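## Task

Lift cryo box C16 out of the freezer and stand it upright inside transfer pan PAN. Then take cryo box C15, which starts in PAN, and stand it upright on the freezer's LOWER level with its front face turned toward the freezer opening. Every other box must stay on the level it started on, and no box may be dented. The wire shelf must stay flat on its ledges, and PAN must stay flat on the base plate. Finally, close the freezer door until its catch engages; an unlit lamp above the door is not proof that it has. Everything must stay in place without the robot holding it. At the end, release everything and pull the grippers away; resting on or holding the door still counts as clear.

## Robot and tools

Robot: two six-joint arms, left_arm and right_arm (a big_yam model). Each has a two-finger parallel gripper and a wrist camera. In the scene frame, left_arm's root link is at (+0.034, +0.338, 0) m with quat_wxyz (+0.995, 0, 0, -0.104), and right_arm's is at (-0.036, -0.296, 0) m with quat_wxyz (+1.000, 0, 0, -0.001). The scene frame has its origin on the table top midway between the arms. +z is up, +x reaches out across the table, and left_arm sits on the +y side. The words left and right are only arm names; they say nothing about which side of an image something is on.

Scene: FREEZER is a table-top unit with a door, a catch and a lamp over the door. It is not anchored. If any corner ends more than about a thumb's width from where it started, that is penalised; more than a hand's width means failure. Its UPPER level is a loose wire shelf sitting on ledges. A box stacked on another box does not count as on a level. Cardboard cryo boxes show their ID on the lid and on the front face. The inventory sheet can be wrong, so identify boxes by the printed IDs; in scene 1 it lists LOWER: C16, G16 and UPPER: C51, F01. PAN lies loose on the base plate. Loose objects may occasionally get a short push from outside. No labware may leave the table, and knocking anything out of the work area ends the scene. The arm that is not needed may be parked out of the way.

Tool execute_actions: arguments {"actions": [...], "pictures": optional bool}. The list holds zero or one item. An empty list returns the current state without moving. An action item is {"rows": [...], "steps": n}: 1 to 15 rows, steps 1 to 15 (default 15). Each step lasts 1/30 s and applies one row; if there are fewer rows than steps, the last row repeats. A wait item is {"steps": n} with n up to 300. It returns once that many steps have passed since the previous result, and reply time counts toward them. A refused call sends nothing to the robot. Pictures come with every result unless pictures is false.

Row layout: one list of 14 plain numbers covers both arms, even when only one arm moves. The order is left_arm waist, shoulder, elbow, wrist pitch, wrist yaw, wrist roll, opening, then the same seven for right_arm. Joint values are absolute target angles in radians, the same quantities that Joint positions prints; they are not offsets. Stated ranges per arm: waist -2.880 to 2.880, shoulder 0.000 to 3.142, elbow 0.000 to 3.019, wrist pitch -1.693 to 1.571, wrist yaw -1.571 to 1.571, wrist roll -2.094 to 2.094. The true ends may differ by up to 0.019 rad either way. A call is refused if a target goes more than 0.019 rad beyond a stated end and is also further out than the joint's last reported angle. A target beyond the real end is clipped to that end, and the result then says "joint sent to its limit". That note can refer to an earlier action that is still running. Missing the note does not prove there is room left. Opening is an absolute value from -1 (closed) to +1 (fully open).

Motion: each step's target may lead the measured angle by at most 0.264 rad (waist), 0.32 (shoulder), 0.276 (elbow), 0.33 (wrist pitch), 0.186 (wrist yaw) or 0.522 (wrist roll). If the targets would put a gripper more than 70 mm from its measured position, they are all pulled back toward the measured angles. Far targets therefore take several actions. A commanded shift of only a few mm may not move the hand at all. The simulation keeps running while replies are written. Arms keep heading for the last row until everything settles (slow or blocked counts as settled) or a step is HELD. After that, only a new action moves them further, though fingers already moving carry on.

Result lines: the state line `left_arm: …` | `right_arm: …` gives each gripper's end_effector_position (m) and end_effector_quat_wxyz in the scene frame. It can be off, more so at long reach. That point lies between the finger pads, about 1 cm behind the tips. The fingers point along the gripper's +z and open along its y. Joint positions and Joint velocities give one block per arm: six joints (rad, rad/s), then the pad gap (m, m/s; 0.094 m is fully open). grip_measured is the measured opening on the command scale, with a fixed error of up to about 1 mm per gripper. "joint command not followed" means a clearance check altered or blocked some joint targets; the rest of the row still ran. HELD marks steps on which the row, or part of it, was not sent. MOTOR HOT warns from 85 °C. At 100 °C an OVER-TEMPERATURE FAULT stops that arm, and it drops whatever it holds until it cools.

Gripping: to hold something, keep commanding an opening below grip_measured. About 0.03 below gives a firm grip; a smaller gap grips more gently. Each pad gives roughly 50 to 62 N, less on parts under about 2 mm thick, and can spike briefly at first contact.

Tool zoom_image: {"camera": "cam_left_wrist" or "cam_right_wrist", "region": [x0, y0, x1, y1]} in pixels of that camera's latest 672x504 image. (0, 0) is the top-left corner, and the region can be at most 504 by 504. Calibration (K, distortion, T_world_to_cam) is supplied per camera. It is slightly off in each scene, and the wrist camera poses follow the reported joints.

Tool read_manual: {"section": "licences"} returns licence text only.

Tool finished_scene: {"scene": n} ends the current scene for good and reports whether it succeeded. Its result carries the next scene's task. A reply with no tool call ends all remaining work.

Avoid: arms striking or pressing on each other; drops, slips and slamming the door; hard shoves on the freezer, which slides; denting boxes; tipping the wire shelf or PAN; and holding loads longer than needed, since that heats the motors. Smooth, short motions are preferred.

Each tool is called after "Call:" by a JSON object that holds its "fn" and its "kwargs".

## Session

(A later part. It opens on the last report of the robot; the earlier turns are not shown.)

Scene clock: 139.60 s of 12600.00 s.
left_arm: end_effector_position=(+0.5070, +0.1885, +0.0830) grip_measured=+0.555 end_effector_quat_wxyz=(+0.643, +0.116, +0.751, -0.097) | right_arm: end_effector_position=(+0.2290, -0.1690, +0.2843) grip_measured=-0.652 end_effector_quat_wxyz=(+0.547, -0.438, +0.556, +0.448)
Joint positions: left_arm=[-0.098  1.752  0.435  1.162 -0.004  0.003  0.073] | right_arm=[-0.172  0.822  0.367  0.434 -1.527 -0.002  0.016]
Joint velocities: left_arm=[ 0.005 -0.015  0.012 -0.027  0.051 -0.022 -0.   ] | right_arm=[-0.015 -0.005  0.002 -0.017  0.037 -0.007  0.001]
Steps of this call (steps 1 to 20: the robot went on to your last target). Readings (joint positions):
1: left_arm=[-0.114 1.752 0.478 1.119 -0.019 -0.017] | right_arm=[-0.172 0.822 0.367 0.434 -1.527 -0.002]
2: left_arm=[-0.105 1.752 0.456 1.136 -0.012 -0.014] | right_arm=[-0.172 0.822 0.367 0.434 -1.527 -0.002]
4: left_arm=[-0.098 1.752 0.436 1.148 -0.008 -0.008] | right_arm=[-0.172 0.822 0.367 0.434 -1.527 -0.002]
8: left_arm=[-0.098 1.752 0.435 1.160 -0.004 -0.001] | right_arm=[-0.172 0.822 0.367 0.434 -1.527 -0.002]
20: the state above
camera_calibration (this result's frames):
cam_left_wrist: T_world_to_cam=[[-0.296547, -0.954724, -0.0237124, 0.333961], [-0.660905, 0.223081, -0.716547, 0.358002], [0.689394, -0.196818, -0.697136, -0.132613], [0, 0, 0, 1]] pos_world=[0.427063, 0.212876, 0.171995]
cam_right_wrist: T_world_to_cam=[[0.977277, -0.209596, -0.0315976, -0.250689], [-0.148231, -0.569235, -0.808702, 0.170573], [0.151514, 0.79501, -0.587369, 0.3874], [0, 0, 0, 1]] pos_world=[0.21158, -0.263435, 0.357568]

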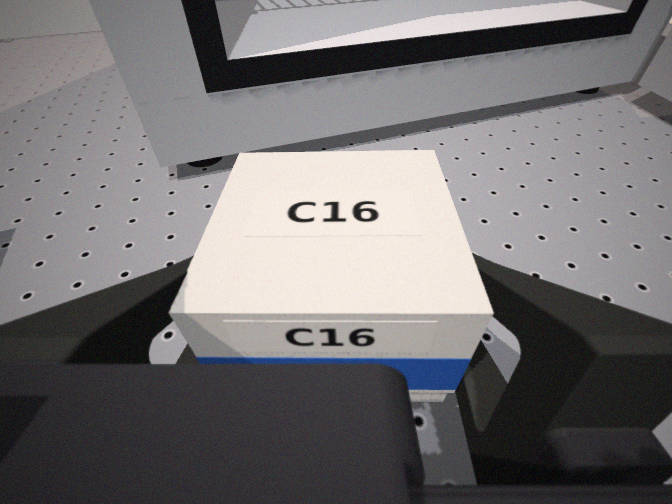

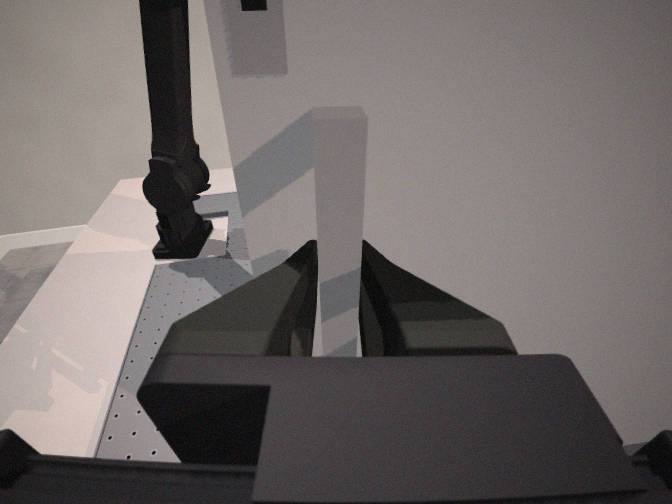

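Call:
{"fn": "execute_actions", "kwargs": {"actions": [{"rows":[[-0.1,1.765,0.45,1.215,0,0.02,0.548,-0.17,0.822,0.38,0.44,-1.53,0,-0.65],[-0.1,1.775,0.45,1.228,0,0.02,0.548,-0.17,0.822,0.38,0.44,-1.53,0,-0.65],[-0.1,1.787,0.45,1.24,0,0.02,0.548,-0.17,0.822,0.38,0.44,-1.53,0,-0.65],[-0.1,1.799,0.45,1.252,0,0.02,0.548,-0.17,0.822,0.38,0.44,-1.53,0,-0.65],[-0.1,1.811,0.45,1.264,0,0.02,0.548,-0.17,0.822,0.38,0.44,-1.53,0,-0.65],[-0.1,1.823,0.45,1.276,0,0.02,0.548,-0.17,0.822,0.38,0.44,-1.53,0,-0.65],[-0.1,1.835,0.45,1.288,0,0.02,0.548,-0.17,0.822,0.38,0.44,-1.53,0,-0.65],[-0.1,1.847,0.45,1.3,0,0.02,0.548,-0.17,0.822,0.38,0.44,-1.53,0,-0.65],[-0.1,1.859,0.45,1.312,0,0.02,0.548,-0.17,0.822,0.38,0.44,-1.53,0,-0.65],[-0.1,1.871,0.45,1.324,0,0.02,0.548,-0.17,0.822,0.38,0.44,-1.53,0,-0.65],[-0.1,1.883,0.45,1.336,0,0.02,0.548,-0.17,0.822,0.38,0.44,-1.53,0,-0.65],[-0.1,1.895,0.45,1.35,0,0.02,0.548,-0.17,0.822,0.38,0.44,-1.53,0,-0.65]]}], "pictures": false}}

Call:
{"fn": "execute_actions", "kwargs": {"actions": [{"steps":15}]}}

Scene clock: 144.13 s of 12600.00 s.
left_arm: end_effector_position=(+0.5039, +0.1894, +0.0533) grip_measured=+0.555 end_effector_quat_wxyz=(+0.647, +0.116, +0.747, -0.097) | right_arm: end_effector_position=(+0.2290, -0.1690, +0.2843) grip_measured=-0.652 end_effector_quat_wxyz=(+0.547, -0.438, +0.556, +0.448)
Joint positions: left_arm=[-0.098  1.892  0.435  1.313 -0.004  0.004  0.073] | right_arm=[-0.172  0.822  0.367  0.434 -1.527 -0.002  0.016]
Joint velocities: left_arm=[ 0.005  0.122 -0.007  0.046 -0.037 -0.11   0.001] | right_arm=[ 0.005 -0.015  0.012  0.017  0.022 -0.037 -0.   ]
Steps of this call (steps 1 to 15: the robot went on to your last target; steps 16 to 90: nothing new was sent; then 1.03 s passed at rest; steps 91 to 105: all 15 steps of this action). Readings (joint positions):
91: left_arm=[-0.098 1.752 0.435 1.166 -0.004 0.004] | right_arm=[-0.172 0.822 0.367 0.434 -1.527 -0.002]
92: left_arm=[-0.098 1.754 0.435 1.175 -0.004 0.004] | right_arm=[-0.172 0.822 0.367 0.434 -1.527 -0.002]
94: left_arm=[-0.098 1.764 0.435 1.202 -0.004 0.004] | right_arm=[-0.172 0.822 0.367 0.434 -1.527 -0.002]
98: left_arm=[-0.098 1.808 0.435 1.251 -0.004 0.004] | right_arm=[-0.172 0.822 0.367 0.434 -1.527 -0.002]
105: the state above

Scene clock: 144.63 s of 12600.00 s.
left_arm: end_effector_position=(+0.5040, +0.1894, +0.0538) grip_measured=+0.555 end_effector_quat_wxyz=(+0.649, +0.115, +0.746, -0.098) | right_arm: end_effector_position=(+0.2290, -0.1690, +0.2843) grip_measured=-0.652 end_effector_quat_wxyz=(+0.547, -0.438, +0.556, +0.448)
Joint positions: left_arm=[-0.098  1.896  0.435  1.321 -0.004  0.004  0.073] | right_arm=[-0.172  0.822  0.367  0.434 -1.527 -0.002  0.016]
Joint velocities: left_arm=[-0.005  0.005  0.002 -0.007 -0.037  0.007 -0.   ] | right_arm=[-0.024 -0.005  0.012  0.022 -0.051 -0.022 -0.   ]
Steps of this call (steps 1 to 15: the robot went on to your last target). Readings (joint positions):
1: left_arm=[-0.098 1.895 0.435 1.315 -0.004 0.004] | right_arm=[-0.172 0.822 0.367 0.434 -1.527 -0.002]
2: left_arm=[-0.098 1.896 0.435 1.316 -0.004 0.004] | right_arm=[-0.172 0.822 0.367 0.434 -1.527 -0.002]
4: left_arm=[-0.098 1.896 0.435 1.319 -0.004 0.004] | right_arm=[-0.172 0.822 0.367 0.434 -1.527 -0.002]
8: left_arm=[-0.098 1.896 0.435 1.321 -0.004 0.004] | right_arm=[-0.172 0.822 0.367 0.434 -1.527 -0.002]
15: the state above
All arms were judged still, so your last target was given up. Only a new action makes them travel on or press farther. Fingers that are still opening or closing keep moving.
camera_calibration (this result's frames):
cam_left_wrist: T_world_to_cam=[[-0.296242, -0.954812, -0.0239901, 0.333165], [-0.650049, 0.219961, -0.727361, 0.330557], [0.69977, -0.19988, -0.685836, -0.155966], [0, 0, 0, 1]] pos_world=[0.422716, 0.214226, 0.14146]
cam_right_wrist: T_world_to_cam=[[0.977277, -0.209596, -0.0315976, -0.250689], [-0.148231, -0.569235, -0.808702, 0.170573], [0.151514, 0.79501, -0.587369, 0.3874], [0, 0, 0, 1]] pos_world=[0.21158, -0.263435, 0.357568]

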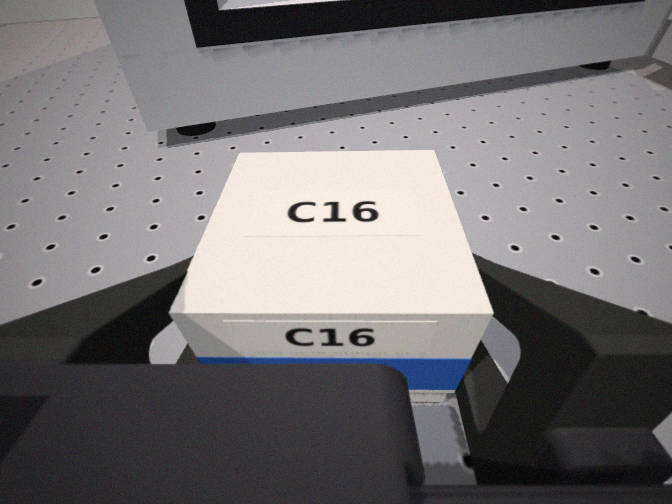

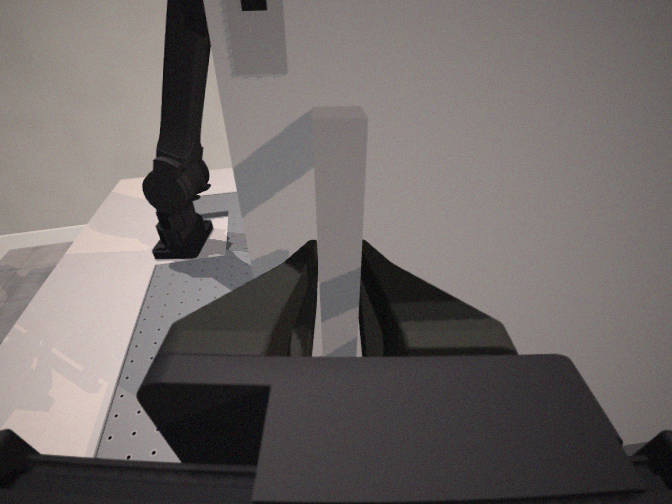

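Call:
{"fn": "execute_actions", "kwargs": {"actions": [{"rows":[[-0.1,1.905,0.45,1.36,0,0.02,0.548,-0.17,0.822,0.38,0.44,-1.53,0,-0.65],[-0.1,1.912,0.45,1.367,0,0.02,0.548,-0.17,0.822,0.38,0.44,-1.53,0,-0.65],[-0.1,1.92,0.45,1.375,0,0.02,0.548,-0.17,0.822,0.38,0.44,-1.53,0,-0.65],[-0.1,1.928,0.45,1.383,0,0.02,0.548,-0.17,0.822,0.38,0.44,-1.53,0,-0.65],[-0.1,1.935,0.45,1.39,0,0.02,0.548,-0.17,0.822,0.38,0.44,-1.53,0,-0.65]]}]}}

Scene clock: 148.13 s of 12600.00 s.
left_arm: end_effector_position=(+0.5029, +0.1897, +0.0495) grip_measured=+0.555 end_effector_quat_wxyz=(+0.653, +0.115, +0.742, -0.098) | right_arm: end_effector_position=(+0.2290, -0.1690, +0.2843) grip_measured=-0.652 end_effector_quat_wxyz=(+0.547, -0.438, +0.556, +0.448)
Joint positions: left_arm=[-0.098  1.926  0.435  1.363 -0.004  0.005  0.073] | right_arm=[-0.172  0.822  0.367  0.434 -1.527 -0.002  0.016]
Joint velocities: left_arm=[ 0.005 -0.005 -0.017 -0.002 -0.037 -0.007  0.   ] | right_arm=[-0.015 -0.005 -0.022 -0.002 -0.022  0.037  0.001]
Steps of this call (steps 1 to 90: nothing new was sent; steps 91 to 105: all 15 steps of this action). Readings (joint positions):
91: left_arm=[-0.098 1.896 0.435 1.323 -0.004 0.004] | right_arm=[-0.172 0.822 0.367 0.434 -1.527 -0.002]
92: left_arm=[-0.098 1.896 0.435 1.327 -0.004 0.004] | right_arm=[-0.172 0.822 0.367 0.434 -1.527 -0.002]
94: left_arm=[-0.098 1.901 0.435 1.341 -0.004 0.004] | right_arm=[-0.172 0.822 0.367 0.434 -1.527 -0.002]
98: left_arm=[-0.098 1.922 0.435 1.360 -0.004 0.004] | right_arm=[-0.172 0.822 0.367 0.434 -1.527 -0.002]
105: the state above
camera_calibration (this result's frames):
cam_left_wrist: T_world_to_cam=[[-0.296482, -0.954711, -0.0250024, 0.333155], [-0.641987, 0.218613, -0.734889, 0.323275], [0.707072, -0.20183, -0.677727, -0.161856], [0, 0, 0, 1]] pos_world=[0.420757, 0.214728, 0.136207]
cam_right_wrist: T_world_to_cam=[[0.977277, -0.209596, -0.0315976, -0.250689], [-0.148231, -0.569235, -0.808702, 0.170573], [0.151514, 0.79501, -0.587369, 0.3874], [0, 0, 0, 1]] pos_world=[0.21158, -0.263435, 0.357568]

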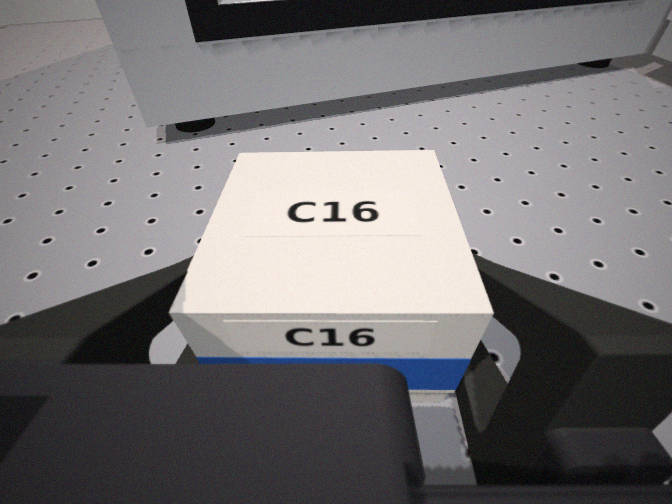

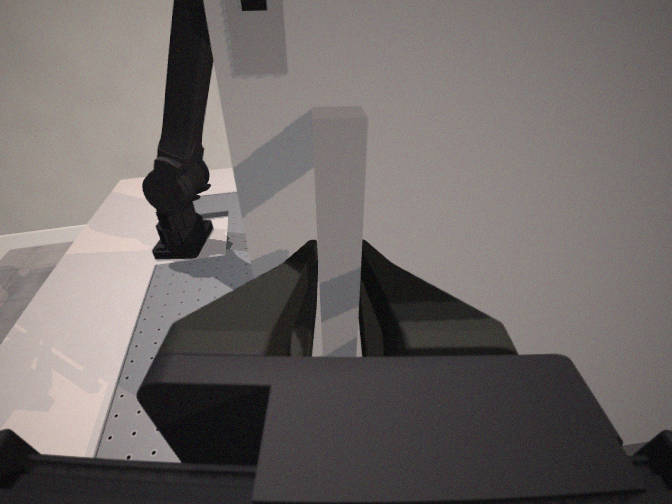

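Call:
{"fn": "execute_actions", "kwargs": {"actions": [{"rows":[[-0.1,1.93,0.45,1.39,0,0.02,0.58,-0.17,0.822,0.38,0.44,-1.53,0,-0.65],[-0.1,1.93,0.45,1.39,0,0.02,0.65,-0.17,0.822,0.38,0.44,-1.53,0,-0.65],[-0.1,1.93,0.45,1.39,0,0.02,0.9,-0.17,0.822,0.38,0.44,-1.53,0,-0.65]],"steps":8}]}}

Call:
{"fn": "execute_actions", "kwargs": {"actions": [{"rows":[[-0.1,1.88,0.455,1.33,0,0.02,0.9,-0.17,0.822,0.38,0.44,-1.53,0,-0.65],[-0.1,1.84,0.46,1.27,0,0.02,0.9,-0.17,0.822,0.38,0.44,-1.53,0,-0.65],[-0.1,1.8,0.465,1.2,0,0.02,0.9,-0.17,0.822,0.38,0.44,-1.53,0,-0.65],[-0.1,1.76,0.47,1.14,0,0.02,0.9,-0.17,0.822,0.38,0.44,-1.53,0,-0.65],[-0.1,1.72,0.475,1.08,0,0.02,0.9,-0.17,0.822,0.38,0.44,-1.53,0,-0.65],[-0.1,1.68,0.48,1.02,0,0.02,0.9,-0.17,0.822,0.38,0.44,-1.53,0,-0.65],[-0.1,1.65,0.487,0.96,0,0.02,0.9,-0.17,0.822,0.38,0.44,-1.53,0,-0.65],[-0.1,1.625,0.495,0.9,0,0.02,0.9,-0.17,0.822,0.38,0.44,-1.53,0,-0.65],[-0.1,1.6,0.505,0.835,0,0.02,0.9,-0.17,0.822,0.38,0.44,-1.53,0,-0.65],[-0.1,1.58,0.517,0.77,0,0.02,0.9,-0.17,0.822,0.38,0.44,-1.53,0,-0.65],[-0.1,1.56,0.53,0.705,0,0.02,0.9,-0.17,0.822,0.38,0.44,-1.53,0,-0.65],[-0.1,1.545,0.542,0.64,0,0.02,0.9,-0.17,0.822,0.38,0.44,-1.53,0,-0.65],[-0.1,1.53,0.555,0.575,0,0.02,0.9,-0.17,0.822,0.38,0.44,-1.53,0,-0.65],[-0.1,1.52,0.57,0.51,0,0.02,0.9,-0.17,0.822,0.38,0.44,-1.53,0,-0.65],[-0.1,1.51,0.585,0.445,0,0.02,0.9,-0.17,0.822,0.38,0.44,-1.53,0,-0.65]]}], "pictures": false}}

Call:
{"fn": "execute_actions", "kwargs": {"actions": [{"rows":[[-0.1,1.5,0.607,0.385,0,0.02,0.9,-0.17,0.822,0.38,0.44,-1.53,0,-0.65],[-0.1,1.495,0.63,0.325,0,0.02,0.9,-0.17,0.822,0.38,0.44,-1.53,0,-0.65],[-0.1,1.49,0.652,0.265,0,0.02,0.9,-0.17,0.822,0.38,0.44,-1.53,0,-0.65],[-0.1,1.49,0.675,0.205,0,0.02,0.9,-0.17,0.822,0.38,0.44,-1.53,0,-0.65],[-0.1,1.49,0.697,0.145,0,0.02,0.9,-0.17,0.822,0.38,0.44,-1.53,0,-0.65],[-0.1,1.49,0.72,0.085,0,0.02,0.9,-0.17,0.822,0.38,0.44,-1.53,0,-0.65],[-0.1,1.495,0.742,0.025,0,0.02,0.9,-0.17,0.822,0.38,0.44,-1.53,0,-0.65],[-0.1,1.5,0.765,-0.035,0,0.02,0.9,-0.17,0.822,0.38,0.44,-1.53,0,-0.65],[-0.1,1.505,0.787,-0.095,0,0.02,0.9,-0.17,0.822,0.38,0.44,-1.53,0,-0.65],[-0.1,1.51,0.81,-0.155,0,0.02,0.9,-0.17,0.822,0.38,0.44,-1.53,0,-0.65],[-0.1,1.52,0.832,-0.215,0,0.02,0.9,-0.17,0.822,0.38,0.44,-1.53,0,-0.65],[-0.1,1.53,0.855,-0.28,0,0.02,0.9,-0.17,0.822,0.38,0.44,-1.53,0,-0.65]]}], "pictures": false}}

Call:
{"fn": "execute_actions", "kwargs": {"actions": [{"steps":15}]}}

Scene clock: 158.93 s of 12600.00 s.
left_arm: end_effector_position=(+0.5030, +0.1897, +0.0501) grip_measured=+0.897 end_effector_quat_wxyz=(+0.654, +0.115, +0.741, -0.098) | right_arm: end_effector_position=(+0.2290, -0.1690, +0.2843) grip_measured=-0.652 end_effector_quat_wxyz=(+0.547, -0.438, +0.556, +0.448)
Joint positions: left_arm=[-0.098  1.926  0.435  1.366 -0.004  0.005  0.089] | right_arm=[-0.172  0.822  0.367  0.434 -1.527 -0.002  0.016]
Joint velocities: left_arm=[-0.005 -0.034 -0.002 -0.012 -0.022  0.037  0.001] | right_arm=[-0.005 -0.015 -0.012 -0.002 -0.066  0.007 -0.001]
Steps of this call (steps 1 to 15: the robot went on to your last target; steps 16 to 90: nothing new was sent; then 7.53 s passed at rest; steps 91 to 98: all 8 steps of this action). Readings (joint positions):
91: left_arm=[-0.098 1.926 0.435 1.363 -0.004 0.005] | right_arm=[-0.172 0.822 0.367 0.434 -1.527 -0.002]
92: left_arm=[-0.098 1.926 0.435 1.363 -0.004 0.005] | right_arm=[-0.172 0.822 0.367 0.434 -1.527 -0.002]
94: left_arm=[-0.098 1.926 0.435 1.365 -0.004 0.005] | right_arm=[-0.172 0.822 0.367 0.434 -1.527 -0.002]
98: the state above
camera_calibration (this result's frames):
cam_left_wrist: T_world_to_cam=[[-0.296471, -0.954705, -0.0253664, 0.33318], [-0.640288, 0.2184, -0.736432, 0.322997], [0.708616, -0.202089, -0.676035, -0.162342], [0, 0, 0, 1]] pos_world=[0.420627, 0.214739, 0.136568]
cam_right_wrist: T_world_to_cam=[[0.977277, -0.209596, -0.0315976, -0.250689], [-0.148231, -0.569235, -0.808702, 0.170573], [0.151514, 0.79501, -0.587369, 0.3874], [0, 0, 0, 1]] pos_world=[0.21158, -0.263435, 0.357568]

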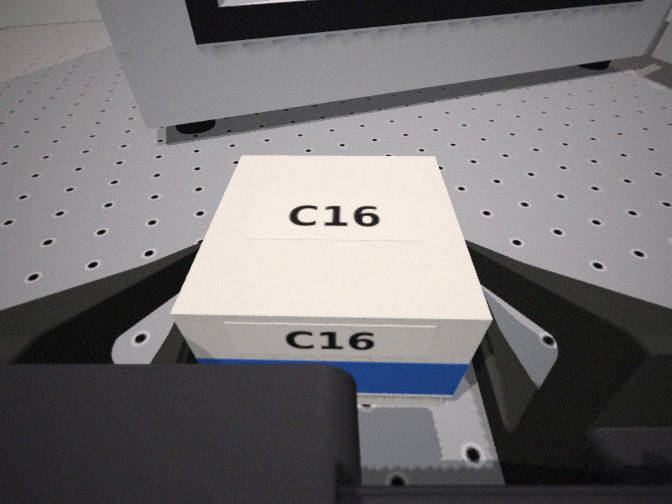

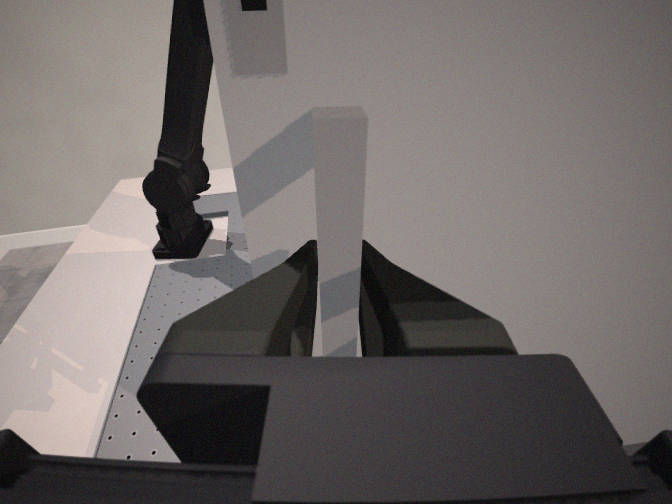

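Scene clock: 159.43 s of 12600.00 s.
left_arm: end_effector_position=(+0.5153, +0.1858, +0.0900) grip_measured=+0.897 end_effector_quat_wxyz=(+0.540, +0.129, +0.828, -0.081) | right_arm: end_effector_position=(+0.2290, -0.1690, +0.2843) grip_measured=-0.652 end_effector_quat_wxyz=(+0.547, -0.438, +0.556, +0.448)
Joint positions: left_arm=[-0.098  1.53   0.527  0.588 -0.004  0.005  0.089] | right_arm=[-0.172  0.822  0.367  0.434 -1.527 -0.002  0.016]
Joint velocities: left_arm=[-0.015 -0.298  0.388 -1.956 -0.007  0.007 -0.   ] | right_arm=[-0.005 -0.005  0.007  0.007 -0.007  0.007  0.   ]
Steps of this call (steps 1 to 15: all 15 steps of this action). Readings (joint positions):
1: left_arm=[-0.098 1.925 0.435 1.361 -0.004 0.005] | right_arm=[-0.172 0.822 0.367 0.434 -1.527 -0.002]
2: left_arm=[-0.098 1.918 0.435 1.341 -0.004 0.005] | right_arm=[-0.172 0.822 0.367 0.434 -1.527 -0.002]
4: left_arm=[-0.098 1.877 0.436 1.252 -0.004 0.005] | right_arm=[-0.172 0.822 0.367 0.434 -1.527 -0.002]
8: left_arm=[-0.098 1.719 0.446 1.021 -0.004 0.005] | right_arm=[-0.172 0.822 0.367 0.434 -1.527 -0.002]
15: the state above

Scene clock: 159.93 s of 12600.00 s.
left_arm: end_effector_position=(+0.5111, +0.1871, +0.0629) grip_measured=+0.897 end_effector_quat_wxyz=(+0.300, +0.147, +0.941, -0.044) | right_arm: end_effector_position=(+0.2290, -0.1690, +0.2843) grip_measured=-0.652 end_effector_quat_wxyz=(+0.547, -0.438, +0.556, +0.448)
Joint positions: left_arm=[-0.098  1.514  0.805 -0.245 -0.004  0.005  0.089] | right_arm=[-0.172  0.822  0.367  0.434 -1.527 -0.002  0.016]
Joint velocities: left_arm=[-0.005 -0.005  0.198 -0.359 -0.051  0.037 -0.001] | right_arm=[-0.005  0.005  0.007 -0.017 -0.081 -0.022 -0.001]
Steps of this call (steps 1 to 15: all 15 steps of this action). Readings (joint positions):
1: left_arm=[-0.098 1.522 0.540 0.524 -0.004 0.005] | right_arm=[-0.172 0.822 0.367 0.434 -1.527 -0.002]
2: left_arm=[-0.098 1.517 0.554 0.460 -0.004 0.005] | right_arm=[-0.172 0.822 0.367 0.434 -1.527 -0.002]
4: left_arm=[-0.098 1.514 0.587 0.335 -0.004 0.005] | right_arm=[-0.172 0.822 0.367 0.434 -1.527 -0.002]
8: left_arm=[-0.098 1.514 0.667 0.091 -0.004 0.005] | right_arm=[-0.172 0.822 0.367 0.434 -1.527 -0.002]
15: the state above

Scene clock: 160.43 s of 12600.00 s.
left_arm: end_effector_position=(+0.5088, +0.1878, +0.0610) grip_measured=+0.897 end_effector_quat_wxyz=(+0.290, +0.148, +0.945, -0.042) | right_arm: end_effector_position=(+0.2290, -0.1690, +0.2843) grip_measured=-0.652 end_effector_quat_wxyz=(+0.547, -0.438, +0.556, +0.448)
Joint positions: left_arm=[-0.098  1.517  0.812 -0.271 -0.004  0.005  0.089] | right_arm=[-0.172  0.822  0.367  0.434 -1.527 -0.002  0.016]
Joint velocities: left_arm=[-0.024 -0.005 -0.002  0.012  0.007  0.037 -0.   ] | right_arm=[ 0.005  0.005 -0.017  0.012 -0.081  0.051  0.   ]
Steps of this call (steps 1 to 15: the robot went on to your last target). Readings (joint positions):
1: left_arm=[-0.098 1.514 0.810 -0.253 -0.004 0.005] | right_arm=[-0.172 0.822 0.367 0.434 -1.527 -0.002]
2: left_arm=[-0.098 1.514 0.812 -0.259 -0.004 0.005] | right_arm=[-0.172 0.822 0.367 0.434 -1.527 -0.002]
4: left_arm=[-0.098 1.515 0.812 -0.266 -0.004 0.005] | right_arm=[-0.172 0.822 0.367 0.434 -1.527 -0.002]
8: left_arm=[-0.098 1.517 0.812 -0.271 -0.004 0.005] | right_arm=[-0.172 0.822 0.367 0.434 -1.527 -0.002]
15: the state above
camera_calibration (this result's frames):
cam_left_wrist: T_world_to_cam=[[-0.316378, -0.948396, -0.0212403, 0.342111], [-0.948522, 0.315918, 0.0224052, 0.427386], [-0.0145388, 0.0272354, -0.999523, 0.185191], [0, 0, 0, 1]] pos_world=[0.516313, 0.184394, 0.182794]
cam_right_wrist: T_world_to_cam=[[0.977277, -0.209596, -0.0315976, -0.250689], [-0.148231, -0.569235, -0.808702, 0.170573], [0.151514, 0.79501, -0.587369, 0.3874], [0, 0, 0, 1]] pos_world=[0.21158, -0.263435, 0.357568]

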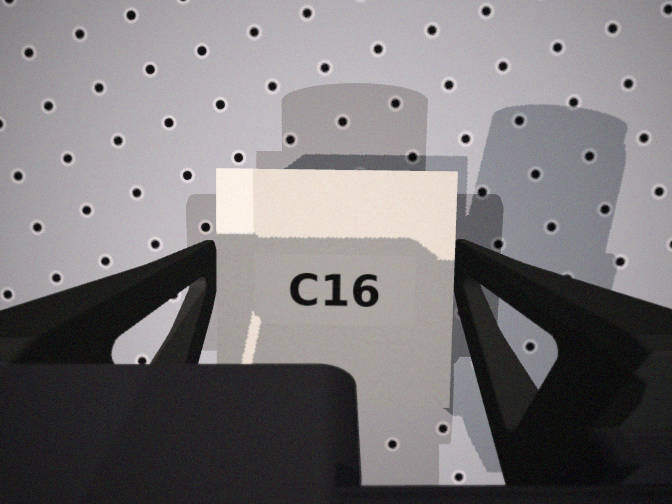

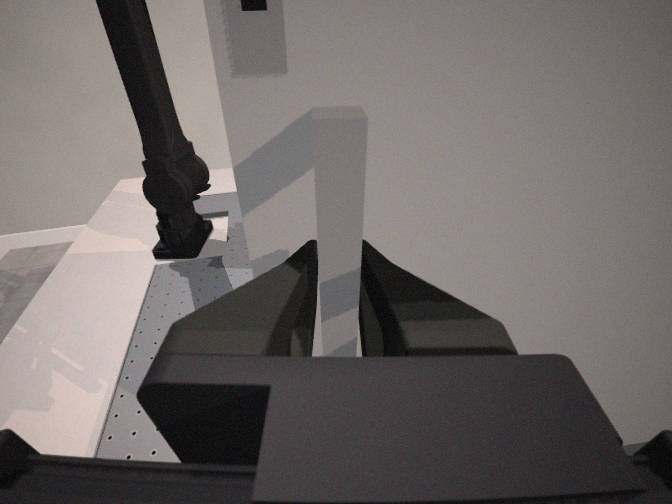

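Call:
{"fn": "execute_actions", "kwargs": {"actions": [{"rows":[[-0.1,1.53,0.855,-0.28,0,0.02,0.8,-0.17,0.822,0.38,0.44,-1.53,0,-0.65],[-0.1,1.53,0.855,-0.28,0,0.02,0.72,-0.17,0.822,0.38,0.44,-1.53,0,-0.65],[-0.1,1.53,0.855,-0.28,0,0.02,0.67,-0.17,0.822,0.38,0.44,-1.53,0,-0.65],[-0.1,1.53,0.855,-0.28,0,0.02,0.64,-0.17,0.822,0.38,0.44,-1.53,0,-0.65],[-0.1,1.53,0.855,-0.28,0,0.02,0.62,-0.17,0.822,0.38,0.44,-1.53,0,-0.65],[-0.1,1.53,0.855,-0.28,0,0.02,0.605,-0.17,0.822,0.38,0.44,-1.53,0,-0.65],[-0.1,1.53,0.855,-0.28,0,0.02,0.595,-0.17,0.822,0.38,0.44,-1.53,0,-0.65],[-0.1,1.53,0.855,-0.28,0,0.02,0.585,-0.17,0.822,0.38,0.44,-1.53,0,-0.65],[-0.1,1.53,0.855,-0.28,0,0.02,0.577,-0.17,0.822,0.38,0.44,-1.53,0,-0.65],[-0.1,1.53,0.855,-0.28,0,0.02,0.57,-0.17,0.822,0.38,0.44,-1.53,0,-0.65],[-0.1,1.53,0.855,-0.28,0,0.02,0.563,-0.17,0.822,0.38,0.44,-1.53,0,-0.65],[-0.1,1.53,0.855,-0.28,0,0.02,0.556,-0.17,0.822,0.38,0.44,-1.53,0,-0.65],[-0.1,1.53,0.855,-0.28,0,0.02,0.548,-0.17,0.822,0.38,0.44,-1.53,0,-0.65]]}], "pictures": false}}

Call:
{"fn": "execute_actions", "kwargs": {"actions": [{"rows":[[-0.1,1.53,0.875,-0.295,0,0.02,0.548,-0.17,0.822,0.38,0.44,-1.53,0,-0.65],[-0.1,1.53,0.895,-0.31,0,0.02,0.548,-0.17,0.822,0.38,0.44,-1.53,0,-0.65],[-0.1,1.53,0.92,-0.33,0,0.02,0.548,-0.17,0.822,0.38,0.44,-1.53,0,-0.65],[-0.1,1.53,0.945,-0.35,0,0.02,0.548,-0.17,0.822,0.38,0.44,-1.53,0,-0.65],[-0.1,1.53,0.97,-0.375,0,0.02,0.548,-0.17,0.822,0.38,0.44,-1.53,0,-0.65],[-0.09,1.53,0.995,-0.4,0,0.02,0.548,-0.17,0.822,0.38,0.44,-1.53,0,-0.65],[-0.07,1.53,1.02,-0.425,0,0.02,0.548,-0.17,0.822,0.38,0.44,-1.53,0,-0.65],[-0.05,1.53,1.045,-0.45,0,0.02,0.548,-0.17,0.822,0.38,0.44,-1.53,0,-0.65],[-0.03,1.53,1.07,-0.475,0,0.02,0.548,-0.17,0.822,0.38,0.44,-1.53,0,-0.65],[0,1.53,1.095,-0.5,0,0.02,0.548,-0.17,0.822,0.38,0.44,-1.53,0,-0.65],[0.03,1.53,1.12,-0.525,0,0.02,0.548,-0.17,0.822,0.38,0.44,-1.53,0,-0.65],[0.06,1.53,1.14,-0.55,0,0.02,0.548,-0.17,0.822,0.38,0.44,-1.53,0,-0.65],[0.09,1.53,1.14,-0.56,0,0.02,0.548,-0.17,0.822,0.38,0.44,-1.53,0,-0.65],[0.12,1.53,1.14,-0.56,0,0.02,0.548,-0.17,0.822,0.38,0.44,-1.53,0,-0.65],[0.15,1.53,1.14,-0.56,0,0.02,0.548,-0.17,0.822,0.38,0.44,-1.53,0,-0.65]]}], "pictures": false}}

Call:
{"fn": "execute_actions", "kwargs": {"actions": [{"rows":[[0.18,1.53,1.14,-0.56,0,0.02,0.548,-0.17,0.822,0.38,0.44,-1.53,0,-0.65],[0.21,1.53,1.14,-0.56,0,0.02,0.548,-0.17,0.822,0.38,0.44,-1.53,0,-0.65],[0.24,1.53,1.14,-0.56,0,0.02,0.548,-0.17,0.822,0.38,0.44,-1.53,0,-0.65],[0.27,1.53,1.14,-0.56,0,0.02,0.548,-0.17,0.822,0.38,0.44,-1.53,0,-0.65],[0.3,1.53,1.14,-0.56,0,0.02,0.548,-0.17,0.822,0.38,0.44,-1.53,0,-0.65],[0.33,1.53,1.14,-0.56,0,0.02,0.548,-0.17,0.822,0.38,0.44,-1.53,0,-0.65],[0.35,1.53,1.14,-0.56,0,0.02,0.548,-0.17,0.822,0.38,0.44,-1.53,0,-0.65],[0.37,1.53,1.14,-0.56,0,0.02,0.548,-0.17,0.822,0.38,0.44,-1.53,0,-0.65],[0.38,1.53,1.14,-0.56,0,0.02,0.548,-0.17,0.822,0.38,0.44,-1.53,0,-0.65]]}]}}

Scene clock: 177.37 s of 12600.00 s.
left_arm: end_effector_position=(+0.5088, +0.1878, +0.0610) grip_measured=+0.557 end_effector_quat_wxyz=(+0.290, +0.148, +0.945, -0.042) | right_arm: end_effector_position=(+0.2290, -0.1690, +0.2843) grip_measured=-0.652 end_effector_quat_wxyz=(+0.547, -0.438, +0.556, +0.448)
Joint positions: left_arm=[-0.098  1.517  0.812 -0.271 -0.004  0.005  0.073] | right_arm=[-0.172  0.822  0.367  0.434 -1.527 -0.002  0.016]
Joint velocities: left_arm=[-0.005  0.005 -0.007 -0.002 -0.022  0.007 -0.   ] | right_arm=[-0.015 -0.005 -0.002 -0.012  0.022 -0.095  0.001]
Steps of this call (steps 1 to 15: the robot went on to your last target; steps 16 to 90: nothing new was sent; then 13.43 s passed at rest; steps 91 to 105: all 15 steps of this action). Readings (joint positions):
91: left_arm=[-0.098 1.517 0.812 -0.271 -0.004 0.005] | right_arm=[-0.172 0.822 0.367 0.434 -1.527 -0.002]
92: left_arm=[-0.098 1.517 0.812 -0.271 -0.004 0.005] | right_arm=[-0.172 0.822 0.367 0.434 -1.527 -0.002]
94: left_arm=[-0.098 1.517 0.812 -0.271 -0.004 0.005] | right_arm=[-0.172 0.822 0.367 0.434 -1.527 -0.002]
98: left_arm=[-0.098 1.517 0.812 -0.271 -0.004 0.005] | right_arm=[-0.172 0.822 0.367 0.434 -1.527 -0.002]
105: the state above

Scene clock: 177.87 s of 12600.00 s.
left_arm: end_effector_position=(+0.5788, +0.2471, +0.1363) grip_measured=+0.557 end_effector_quat_wxyz=(+0.288, +0.081, +0.954, -0.023) | right_arm: end_effector_position=(+0.2290, -0.1690, +0.2843) grip_measured=-0.652 end_effector_quat_wxyz=(+0.547, -0.438, +0.556, +0.448)
Joint positions: left_arm=[ 0.044  1.53   1.068 -0.523 -0.001  0.005  0.073] | right_arm=[-0.172  0.822  0.367  0.434 -1.527 -0.002  0.016]
Joint velocities: left_arm=[ 0.972 -0.015  0.33  -0.237 -0.007  0.007 -0.   ] | right_arm=[ 0.005 -0.015 -0.012 -0.007 -0.095 -0.037 -0.001]
Steps of this call (steps 1 to 15: all 15 steps of this action). Readings (joint positions):
1: left_arm=[-0.098 1.517 0.812 -0.273 -0.004 0.005] | right_arm=[-0.172 0.822 0.367 0.434 -1.527 -0.002]
2: left_arm=[-0.098 1.517 0.815 -0.281 -0.004 0.005] | right_arm=[-0.172 0.822 0.367 0.434 -1.527 -0.002]
4: left_arm=[-0.098 1.519 0.834 -0.312 -0.004 0.005] | right_arm=[-0.172 0.822 0.367 0.434 -1.527 -0.002]
8: left_arm=[-0.094 1.530 0.917 -0.400 -0.003 0.005] | right_arm=[-0.172 0.822 0.367 0.434 -1.527 -0.002]
15: the state above

Scene clock: 178.37 s of 12600.00 s.
left_arm: end_effector_position=(+0.5773, +0.4437, +0.1414) grip_measured=+0.557 end_effector_quat_wxyz=(+0.282, -0.090, +0.955, +0.028) | right_arm: end_effector_position=(+0.2290, -0.1690, +0.2843) grip_measured=-0.652 end_effector_quat_wxyz=(+0.547, -0.438, +0.556, +0.448)
Joint positions: left_arm=[ 0.401  1.53   1.087 -0.552 -0.001  0.005  0.073] | right_arm=[-0.172  0.822  0.367  0.434 -1.527 -0.002  0.016]
Joint velocities: left_arm=[-0.142 -0.015 -0.007  0.012  0.022 -0.037  0.   ] | right_arm=[-0.005 -0.015  0.017 -0.017 -0.007 -0.007  0.001]
Steps of this call (steps 1 to 15: all 15 steps of this action). Readings (joint positions):
1: left_arm=[0.079 1.530 1.078 -0.530 -0.001 0.005] | right_arm=[-0.172 0.822 0.367 0.434 -1.527 -0.002]
2: left_arm=[0.116 1.530 1.083 -0.535 -0.001 0.005] | right_arm=[-0.172 0.822 0.367 0.434 -1.527 -0.002]
4: left_arm=[0.195 1.530 1.087 -0.542 -0.001 0.005] | right_arm=[-0.172 0.822 0.367 0.434 -1.527 -0.002]
8: left_arm=[0.340 1.530 1.087 -0.550 -0.001 0.005] | right_arm=[-0.172 0.822 0.367 0.434 -1.527 -0.002]
15: the state above
camera_calibration (this result's frames):
cam_left_wrist: T_world_to_cam=[[0.174747, -0.984442, -0.0183925, 0.340235], [-0.983612, -0.175381, 0.0418097, 0.645228], [-0.0443849, 0.010785, -0.998956, 0.28399], [0, 0, 0, 1]] pos_world=[0.587804, 0.445039, 0.262974]
cam_right_wrist: T_world_to_cam=[[0.977277, -0.209596, -0.0315976, -0.250689], [-0.148231, -0.569235, -0.808702, 0.170573], [0.151514, 0.79501, -0.587369, 0.3874], [0, 0, 0, 1]] pos_world=[0.21158, -0.263435, 0.357568]

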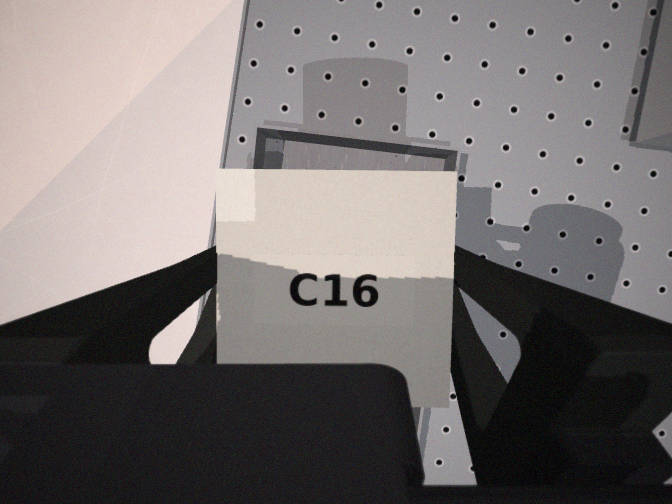

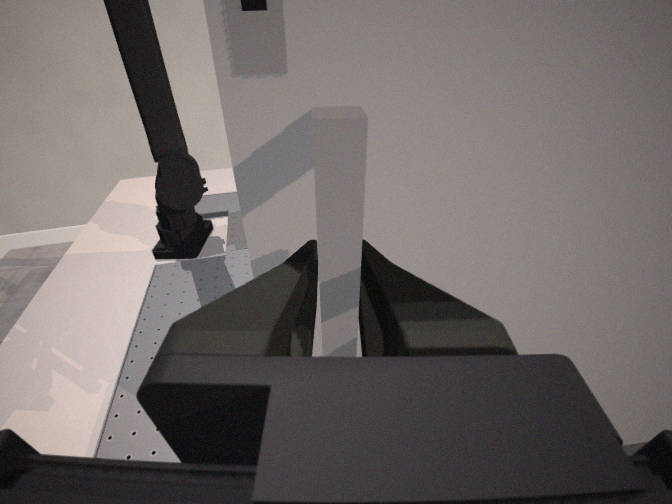

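Call:
{"fn": "execute_actions", "kwargs": {"actions": [{"rows":[[0.38,1.545,1.12,-0.53,0,0.02,0.548,-0.17,0.822,0.38,0.44,-1.53,0,-0.65],[0.38,1.556,1.1,-0.513,0,0.02,0.548,-0.17,0.822,0.38,0.44,-1.53,0,-0.65],[0.38,1.567,1.095,-0.496,0,0.02,0.548,-0.17,0.822,0.38,0.44,-1.53,0,-0.65],[0.38,1.578,1.09,-0.48,0,0.02,0.548,-0.17,0.822,0.38,0.44,-1.53,0,-0.65],[0.38,1.589,1.087,-0.464,0,0.02,0.548,-0.17,0.822,0.38,0.44,-1.53,0,-0.65],[0.38,1.6,1.083,-0.448,0,0.02,0.548,-0.17,0.822,0.38,0.44,-1.53,0,-0.65],[0.38,1.611,1.08,-0.432,0,0.02,0.548,-0.17,0.822,0.38,0.44,-1.53,0,-0.65],[0.38,1.622,1.077,-0.416,0,0.02,0.548,-0.17,0.822,0.38,0.44,-1.53,0,-0.65],[0.38,1.633,1.074,-0.4,0,0.02,0.548,-0.17,0.822,0.38,0.44,-1.53,0,-0.65],[0.38,1.644,1.072,-0.384,0,0.02,0.548,-0.17,0.822,0.38,0.44,-1.53,0,-0.65],[0.38,1.655,1.07,-0.368,0,0.02,0.548,-0.17,0.822,0.38,0.44,-1.53,0,-0.65]]}], "pictures": false}}

Call:
{"fn": "execute_actions", "kwargs": {"actions": [{"steps":12}]}}

Scene clock: 184.17 s of 12600.00 s.
left_arm: end_effector_position=(+0.6011, +0.4389, +0.0838) grip_measured=+0.557 end_effector_quat_wxyz=(+0.287, -0.082, +0.954, +0.027) | right_arm: end_effector_position=(+0.2290, -0.1690, +0.2843) grip_measured=-0.652 end_effector_quat_wxyz=(+0.547, -0.438, +0.556, +0.448)
Joint positions: left_arm=[ 0.385  1.659  1.068 -0.395 -0.001  0.005  0.073] | right_arm=[-0.172  0.822  0.367  0.434 -1.527 -0.002  0.016]
Joint velocities: left_arm=[-0.005  0.132 -0.081  0.002 -0.022 -0.022 -0.   ] | right_arm=[ 0.005  0.005  0.017  0.017 -0.037 -0.037  0.   ]
Steps of this call (steps 1 to 30: the robot went on to your last target; steps 31 to 90: nothing new was sent; then 2.30 s passed at rest; steps 91 to 105: all 15 steps of this action). Readings (joint positions):
91: left_arm=[0.385 1.530 1.087 -0.552 -0.001 0.005] | right_arm=[-0.172 0.822 0.367 0.434 -1.527 -0.002]
92: left_arm=[0.385 1.532 1.087 -0.549 -0.001 0.005] | right_arm=[-0.172 0.822 0.367 0.434 -1.527 -0.002]
94: left_arm=[0.385 1.539 1.087 -0.529 -0.001 0.005] | right_arm=[-0.172 0.822 0.367 0.434 -1.527 -0.002]
98: left_arm=[0.385 1.579 1.087 -0.467 -0.001 0.005] | right_arm=[-0.172 0.822 0.367 0.434 -1.527 -0.002]
105: the state above

Scene clock: 184.57 s of 12600.00 s.
left_arm: end_effector_position=(+0.5994, +0.4386, +0.0790) grip_measured=+0.557 end_effector_quat_wxyz=(+0.284, -0.082, +0.955, +0.026) | right_arm: end_effector_position=(+0.2290, -0.1690, +0.2843) grip_measured=-0.652 end_effector_quat_wxyz=(+0.547, -0.438, +0.556, +0.448)
Joint positions: left_arm=[ 0.385  1.664  1.062 -0.39  -0.001  0.005  0.073] | right_arm=[-0.172  0.822  0.367  0.434 -1.527 -0.002  0.016]
Joint velocities: left_arm=[-0.015 -0.015  0.017 -0.007 -0.066 -0.022  0.   ] | right_arm=[ 0.005  0.005 -0.027 -0.032  0.007 -0.022  0.   ]
Steps of this call (steps 1 to 12: the robot went on to your last target). Readings (joint positions):
1: left_arm=[0.385 1.663 1.065 -0.395 -0.001 0.005] | right_arm=[-0.172 0.822 0.367 0.434 -1.527 -0.002]
2: left_arm=[0.385 1.664 1.063 -0.395 -0.001 0.005] | right_arm=[-0.172 0.822 0.367 0.434 -1.527 -0.002]
4: left_arm=[0.385 1.664 1.062 -0.394 -0.001 0.005] | right_arm=[-0.172 0.822 0.367 0.434 -1.527 -0.002]
8: left_arm=[0.385 1.664 1.062 -0.390 -0.001 0.005] | right_arm=[-0.172 0.822 0.367 0.434 -1.527 -0.002]
12: the state above
camera_calibration (this result's frames):
cam_left_wrist: T_world_to_cam=[[0.159022, -0.987103, -0.018456, 0.340838], [-0.986446, -0.159627, 0.0379985, 0.663793], [-0.0404545, 0.0121633, -0.999107, 0.219783], [0, 0, 0, 1]] pos_world=[0.609486, 0.439727, 0.200655]
cam_right_wrist: T_world_to_cam=[[0.977277, -0.209596, -0.0315976, -0.250689], [-0.148231, -0.569235, -0.808702, 0.170573], [0.151514, 0.79501, -0.587369, 0.3874], [0, 0, 0, 1]] pos_world=[0.21158, -0.263435, 0.357568]

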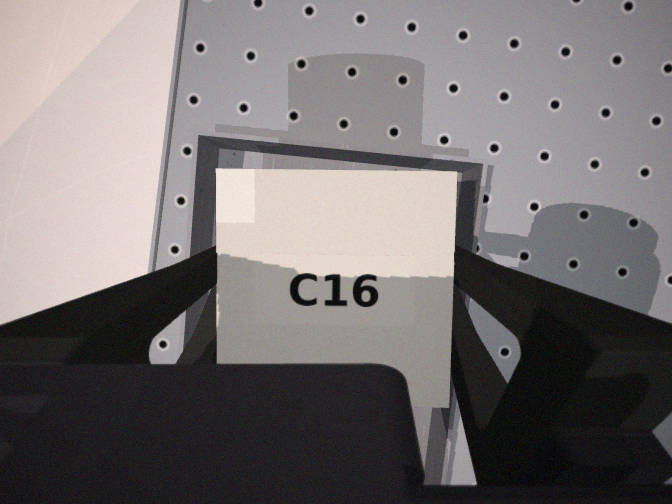

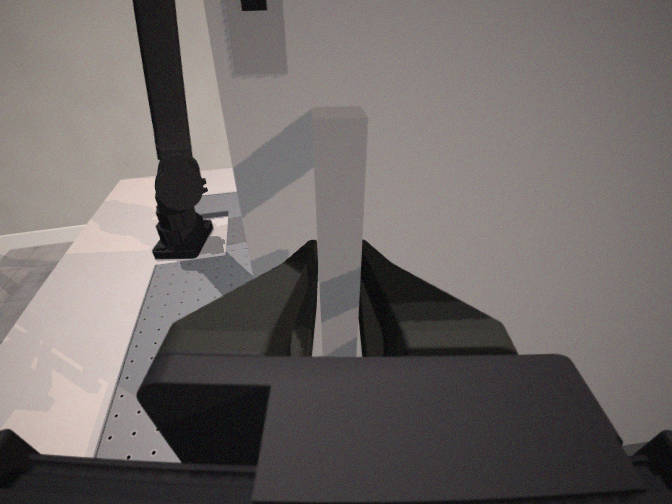

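Call:
{"fn": "execute_actions", "kwargs": {"actions": [{"rows":[[0.38,1.675,1.07,-0.355,0,0.02,0.548,-0.17,0.822,0.38,0.44,-1.53,0,-0.65],[0.38,1.685,1.07,-0.345,0,0.02,0.548,-0.17,0.822,0.38,0.44,-1.53,0,-0.65],[0.38,1.692,1.07,-0.335,0,0.02,0.548,-0.17,0.822,0.38,0.44,-1.53,0,-0.65],[0.38,1.698,1.07,-0.328,0,0.02,0.548,-0.17,0.822,0.38,0.44,-1.53,0,-0.65]]}]}}

Scene clock: 187.57 s of 12600.00 s.
left_arm: end_effector_position=(+0.6057, +0.4398, +0.0683) grip_measured=+0.557 end_effector_quat_wxyz=(+0.289, -0.082, +0.953, +0.027) | right_arm: end_effector_position=(+0.2290, -0.1690, +0.2843) grip_measured=-0.652 end_effector_quat_wxyz=(+0.547, -0.438, +0.556, +0.448)
Joint positions: left_arm=[ 0.385  1.693  1.062 -0.35  -0.001  0.005  0.073] | right_arm=[-0.172  0.822  0.367  0.434 -1.527 -0.002  0.016]
Joint velocities: left_arm=[-0.015 -0.015  0.007 -0.012 -0.007  0.037 -0.001] | right_arm=[-0.005 -0.005  0.002 -0.007 -0.022 -0.051 -0.001]
Steps of this call (steps 1 to 15: the robot went on to your last target; steps 16 to 75: nothing new was sent; steps 76 to 90: all 15 steps of this action). Readings (joint positions):
76: left_arm=[0.385 1.664 1.062 -0.388 -0.001 0.005] | right_arm=[-0.172 0.822 0.367 0.434 -1.527 -0.002]
77: left_arm=[0.385 1.665 1.062 -0.383 -0.001 0.005] | right_arm=[-0.172 0.822 0.367 0.434 -1.527 -0.002]
79: left_arm=[0.385 1.670 1.062 -0.366 -0.001 0.005] | right_arm=[-0.172 0.822 0.367 0.434 -1.527 -0.002]
83: left_arm=[0.385 1.685 1.062 -0.351 -0.001 0.005] | right_arm=[-0.172 0.822 0.367 0.434 -1.527 -0.002]
90: the state above
camera_calibration (this result's frames):
cam_left_wrist: T_world_to_cam=[[0.15921, -0.987069, -0.0186261, 0.340628], [-0.986779, -0.159686, 0.0277056, 0.67154], [-0.0303216, 0.0139688, -0.999443, 0.202347], [0, 0, 0, 1]] pos_world=[0.614566, 0.440633, 0.189973]
cam_right_wrist: T_world_to_cam=[[0.977277, -0.209596, -0.0315976, -0.250689], [-0.148231, -0.569235, -0.808702, 0.170573], [0.151514, 0.79501, -0.587369, 0.3874], [0, 0, 0, 1]] pos_world=[0.21158, -0.263435, 0.357568]

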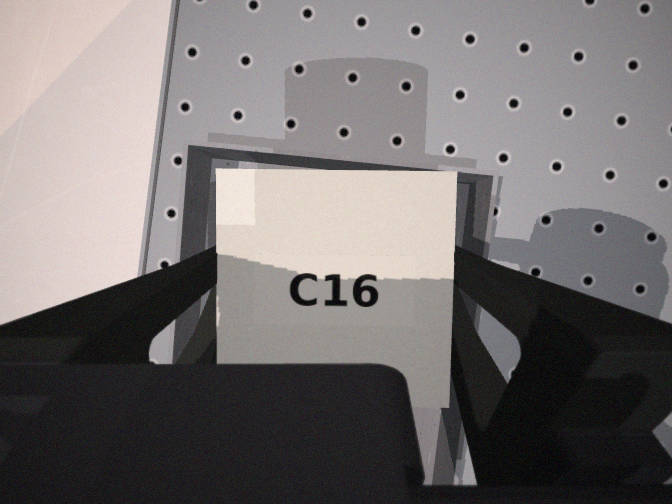

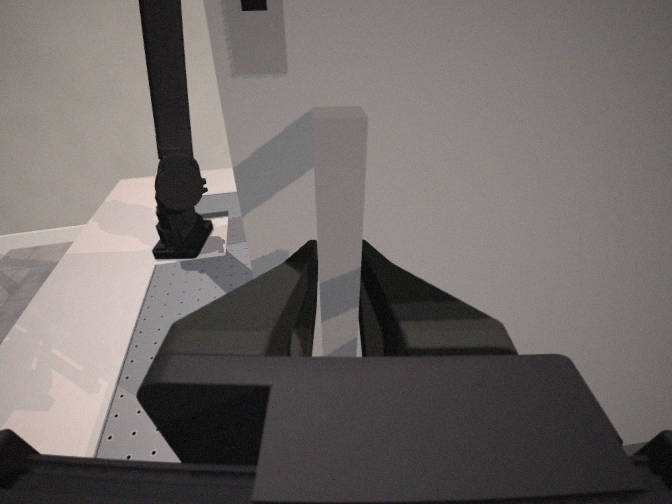

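Call:
{"fn": "execute_actions", "kwargs": {"actions": [{"rows":[[0.38,1.69,1.07,-0.33,0,0.02,0.58,-0.17,0.822,0.38,0.44,-1.53,0,-0.65],[0.38,1.69,1.07,-0.33,0,0.02,0.65,-0.17,0.822,0.38,0.44,-1.53,0,-0.65],[0.38,1.69,1.07,-0.33,0,0.02,0.8,-0.17,0.822,0.38,0.44,-1.53,0,-0.65],[0.38,1.69,1.07,-0.33,0,0.02,0.8,-0.17,0.822,0.38,0.44,-1.53,0,-0.65],[0.38,1.69,1.07,-0.33,0,0.02,0.8,-0.17,0.822,0.38,0.44,-1.53,0,-0.65],[0.38,1.66,1.07,-0.35,0,0.02,0.8,-0.17,0.822,0.38,0.44,-1.53,0,-0.65],[0.38,1.63,1.07,-0.37,0,0.02,0.8,-0.17,0.822,0.38,0.44,-1.53,0,-0.65],[0.38,1.6,1.07,-0.39,0,0.02,0.8,-0.17,0.822,0.38,0.44,-1.53,0,-0.65],[0.38,1.56,1.07,-0.42,0,0.02,0.8,-0.17,0.822,0.38,0.44,-1.53,0,-0.65],[0.38,1.52,1.07,-0.45,0,0.02,0.8,-0.17,0.822,0.38,0.44,-1.53,0,-0.65],[0.39,1.48,1.05,-0.48,0,0.02,0.8,-0.17,0.822,0.38,0.44,-1.53,0,-0.65],[0.4,1.43,1.02,-0.51,0,0.02,0.8,-0.17,0.822,0.38,0.44,-1.53,0,-0.65],[0.41,1.38,0.99,-0.54,0,0.02,1,-0.17,0.822,0.38,0.44,-1.53,0,-0.65],[0.42,1.33,0.96,-0.57,0,0.02,1,-0.17,0.822,0.38,0.44,-1.53,0,-0.65],[0.43,1.04,0.78,-0.7,0,0.02,1,-0.17,0.822,0.38,0.44,-1.53,0,-0.65]]}], "pictures": false}}

Call:
{"fn": "execute_actions", "kwargs": {"actions": [{"steps":35}]}}

Scene clock: 194.47 s of 12600.00 s.
left_arm: end_effector_position=(+0.5525, +0.4331, +0.1357) grip_measured=+0.999 end_effector_quat_wxyz=(+0.288, -0.085, +0.953, +0.027) | right_arm: end_effector_position=(+0.2290, -0.1690, +0.2843) grip_measured=-0.652 end_effector_quat_wxyz=(+0.547, -0.438, +0.556, +0.448)
Joint positions: left_arm=[ 0.391  1.468  0.995 -0.511 -0.001  0.005  0.094] | right_arm=[-0.172  0.822  0.367  0.434 -1.527 -0.002  0.016]
Joint velocities: left_arm=[ 0.112 -1.656 -0.73  -0.759 -0.022  0.022  0.013] | right_arm=[ 0.005 -0.015  0.002  0.002  0.022 -0.051 -0.001]
Steps of this call (steps 1 to 15: the robot went on to your last target; steps 16 to 90: nothing new was sent; then 3.40 s passed at rest; steps 91 to 105: all 15 steps of this action). Readings (joint positions):
91: left_arm=[0.385 1.693 1.062 -0.350 -0.001 0.005] | right_arm=[-0.172 0.822 0.367 0.434 -1.527 -0.002]
92: left_arm=[0.385 1.693 1.062 -0.350 -0.001 0.005] | right_arm=[-0.172 0.822 0.367 0.434 -1.527 -0.002]
94: left_arm=[0.385 1.693 1.062 -0.350 -0.001 0.005] | right_arm=[-0.172 0.822 0.367 0.434 -1.527 -0.002]
98: left_arm=[0.385 1.686 1.062 -0.359 -0.001 0.005] | right_arm=[-0.172 0.822 0.367 0.434 -1.527 -0.002]
105: the state above

Scene clock: 195.63 s of 12600.00 s.
left_arm: end_effector_position=(+0.4241, +0.4228, +0.1918) grip_measured=+1.000 end_effector_quat_wxyz=(+0.301, -0.100, +0.948, +0.034) | right_arm: end_effector_position=(+0.2290, -0.1690, +0.2843) grip_measured=-0.652 end_effector_quat_wxyz=(+0.547, -0.438, +0.556, +0.448)
Joint positions: left_arm=[ 0.423  1.038  0.777 -0.695 -0.001  0.005  0.094] | right_arm=[-0.172  0.822  0.367  0.434 -1.527 -0.002  0.016]
Joint velocities: left_arm=[-0.005 -0.005  0.002  0.007  0.022  0.022  0.   ] | right_arm=[-0.005 -0.015  0.002  0.007 -0.022  0.051  0.   ]
Steps of this call (steps 1 to 35: the robot went on to your last target). Readings (joint positions):
1: left_arm=[0.395 1.409 0.963 -0.539 -0.001 0.005] | right_arm=[-0.172 0.822 0.367 0.434 -1.527 -0.002]
2: left_arm=[0.399 1.347 0.925 -0.568 -0.001 0.005] | right_arm=[-0.172 0.822 0.367 0.434 -1.527 -0.002]
4: left_arm=[0.409 1.213 0.849 -0.626 -0.001 0.005] | right_arm=[-0.172 0.822 0.367 0.434 -1.527 -0.002]
8: left_arm=[0.423 1.006 0.778 -0.694 -0.001 0.005] | right_arm=[-0.172 0.822 0.367 0.434 -1.527 -0.002]
35: the state above
camera_calibration (this result's frames):
cam_left_wrist: T_world_to_cam=[[0.197202, -0.980178, -0.0190333, 0.336207], [-0.980343, -0.197285, 0.00253491, 0.504126], [-0.00623965, 0.0181593, -0.999816, 0.308585], [0, 0, 0, 1]] pos_world=[0.429841, 0.423395, 0.313649]
cam_right_wrist: T_world_to_cam=[[0.977277, -0.209596, -0.0315976, -0.250689], [-0.148231, -0.569235, -0.808702, 0.170573], [0.151514, 0.79501, -0.587369, 0.3874], [0, 0, 0, 1]] pos_world=[0.21158, -0.263435, 0.357568]

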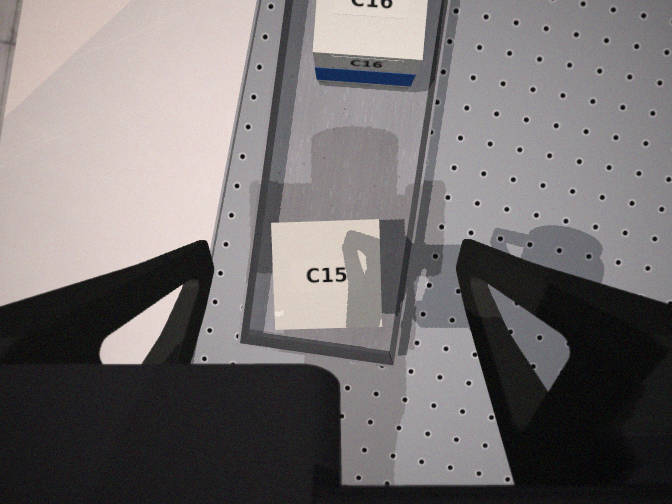

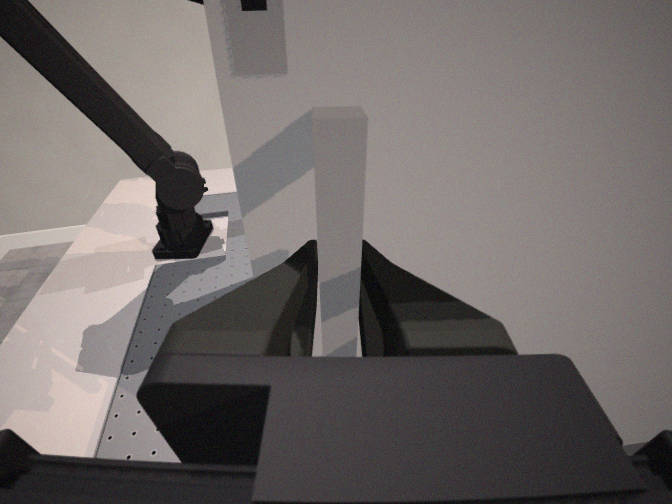

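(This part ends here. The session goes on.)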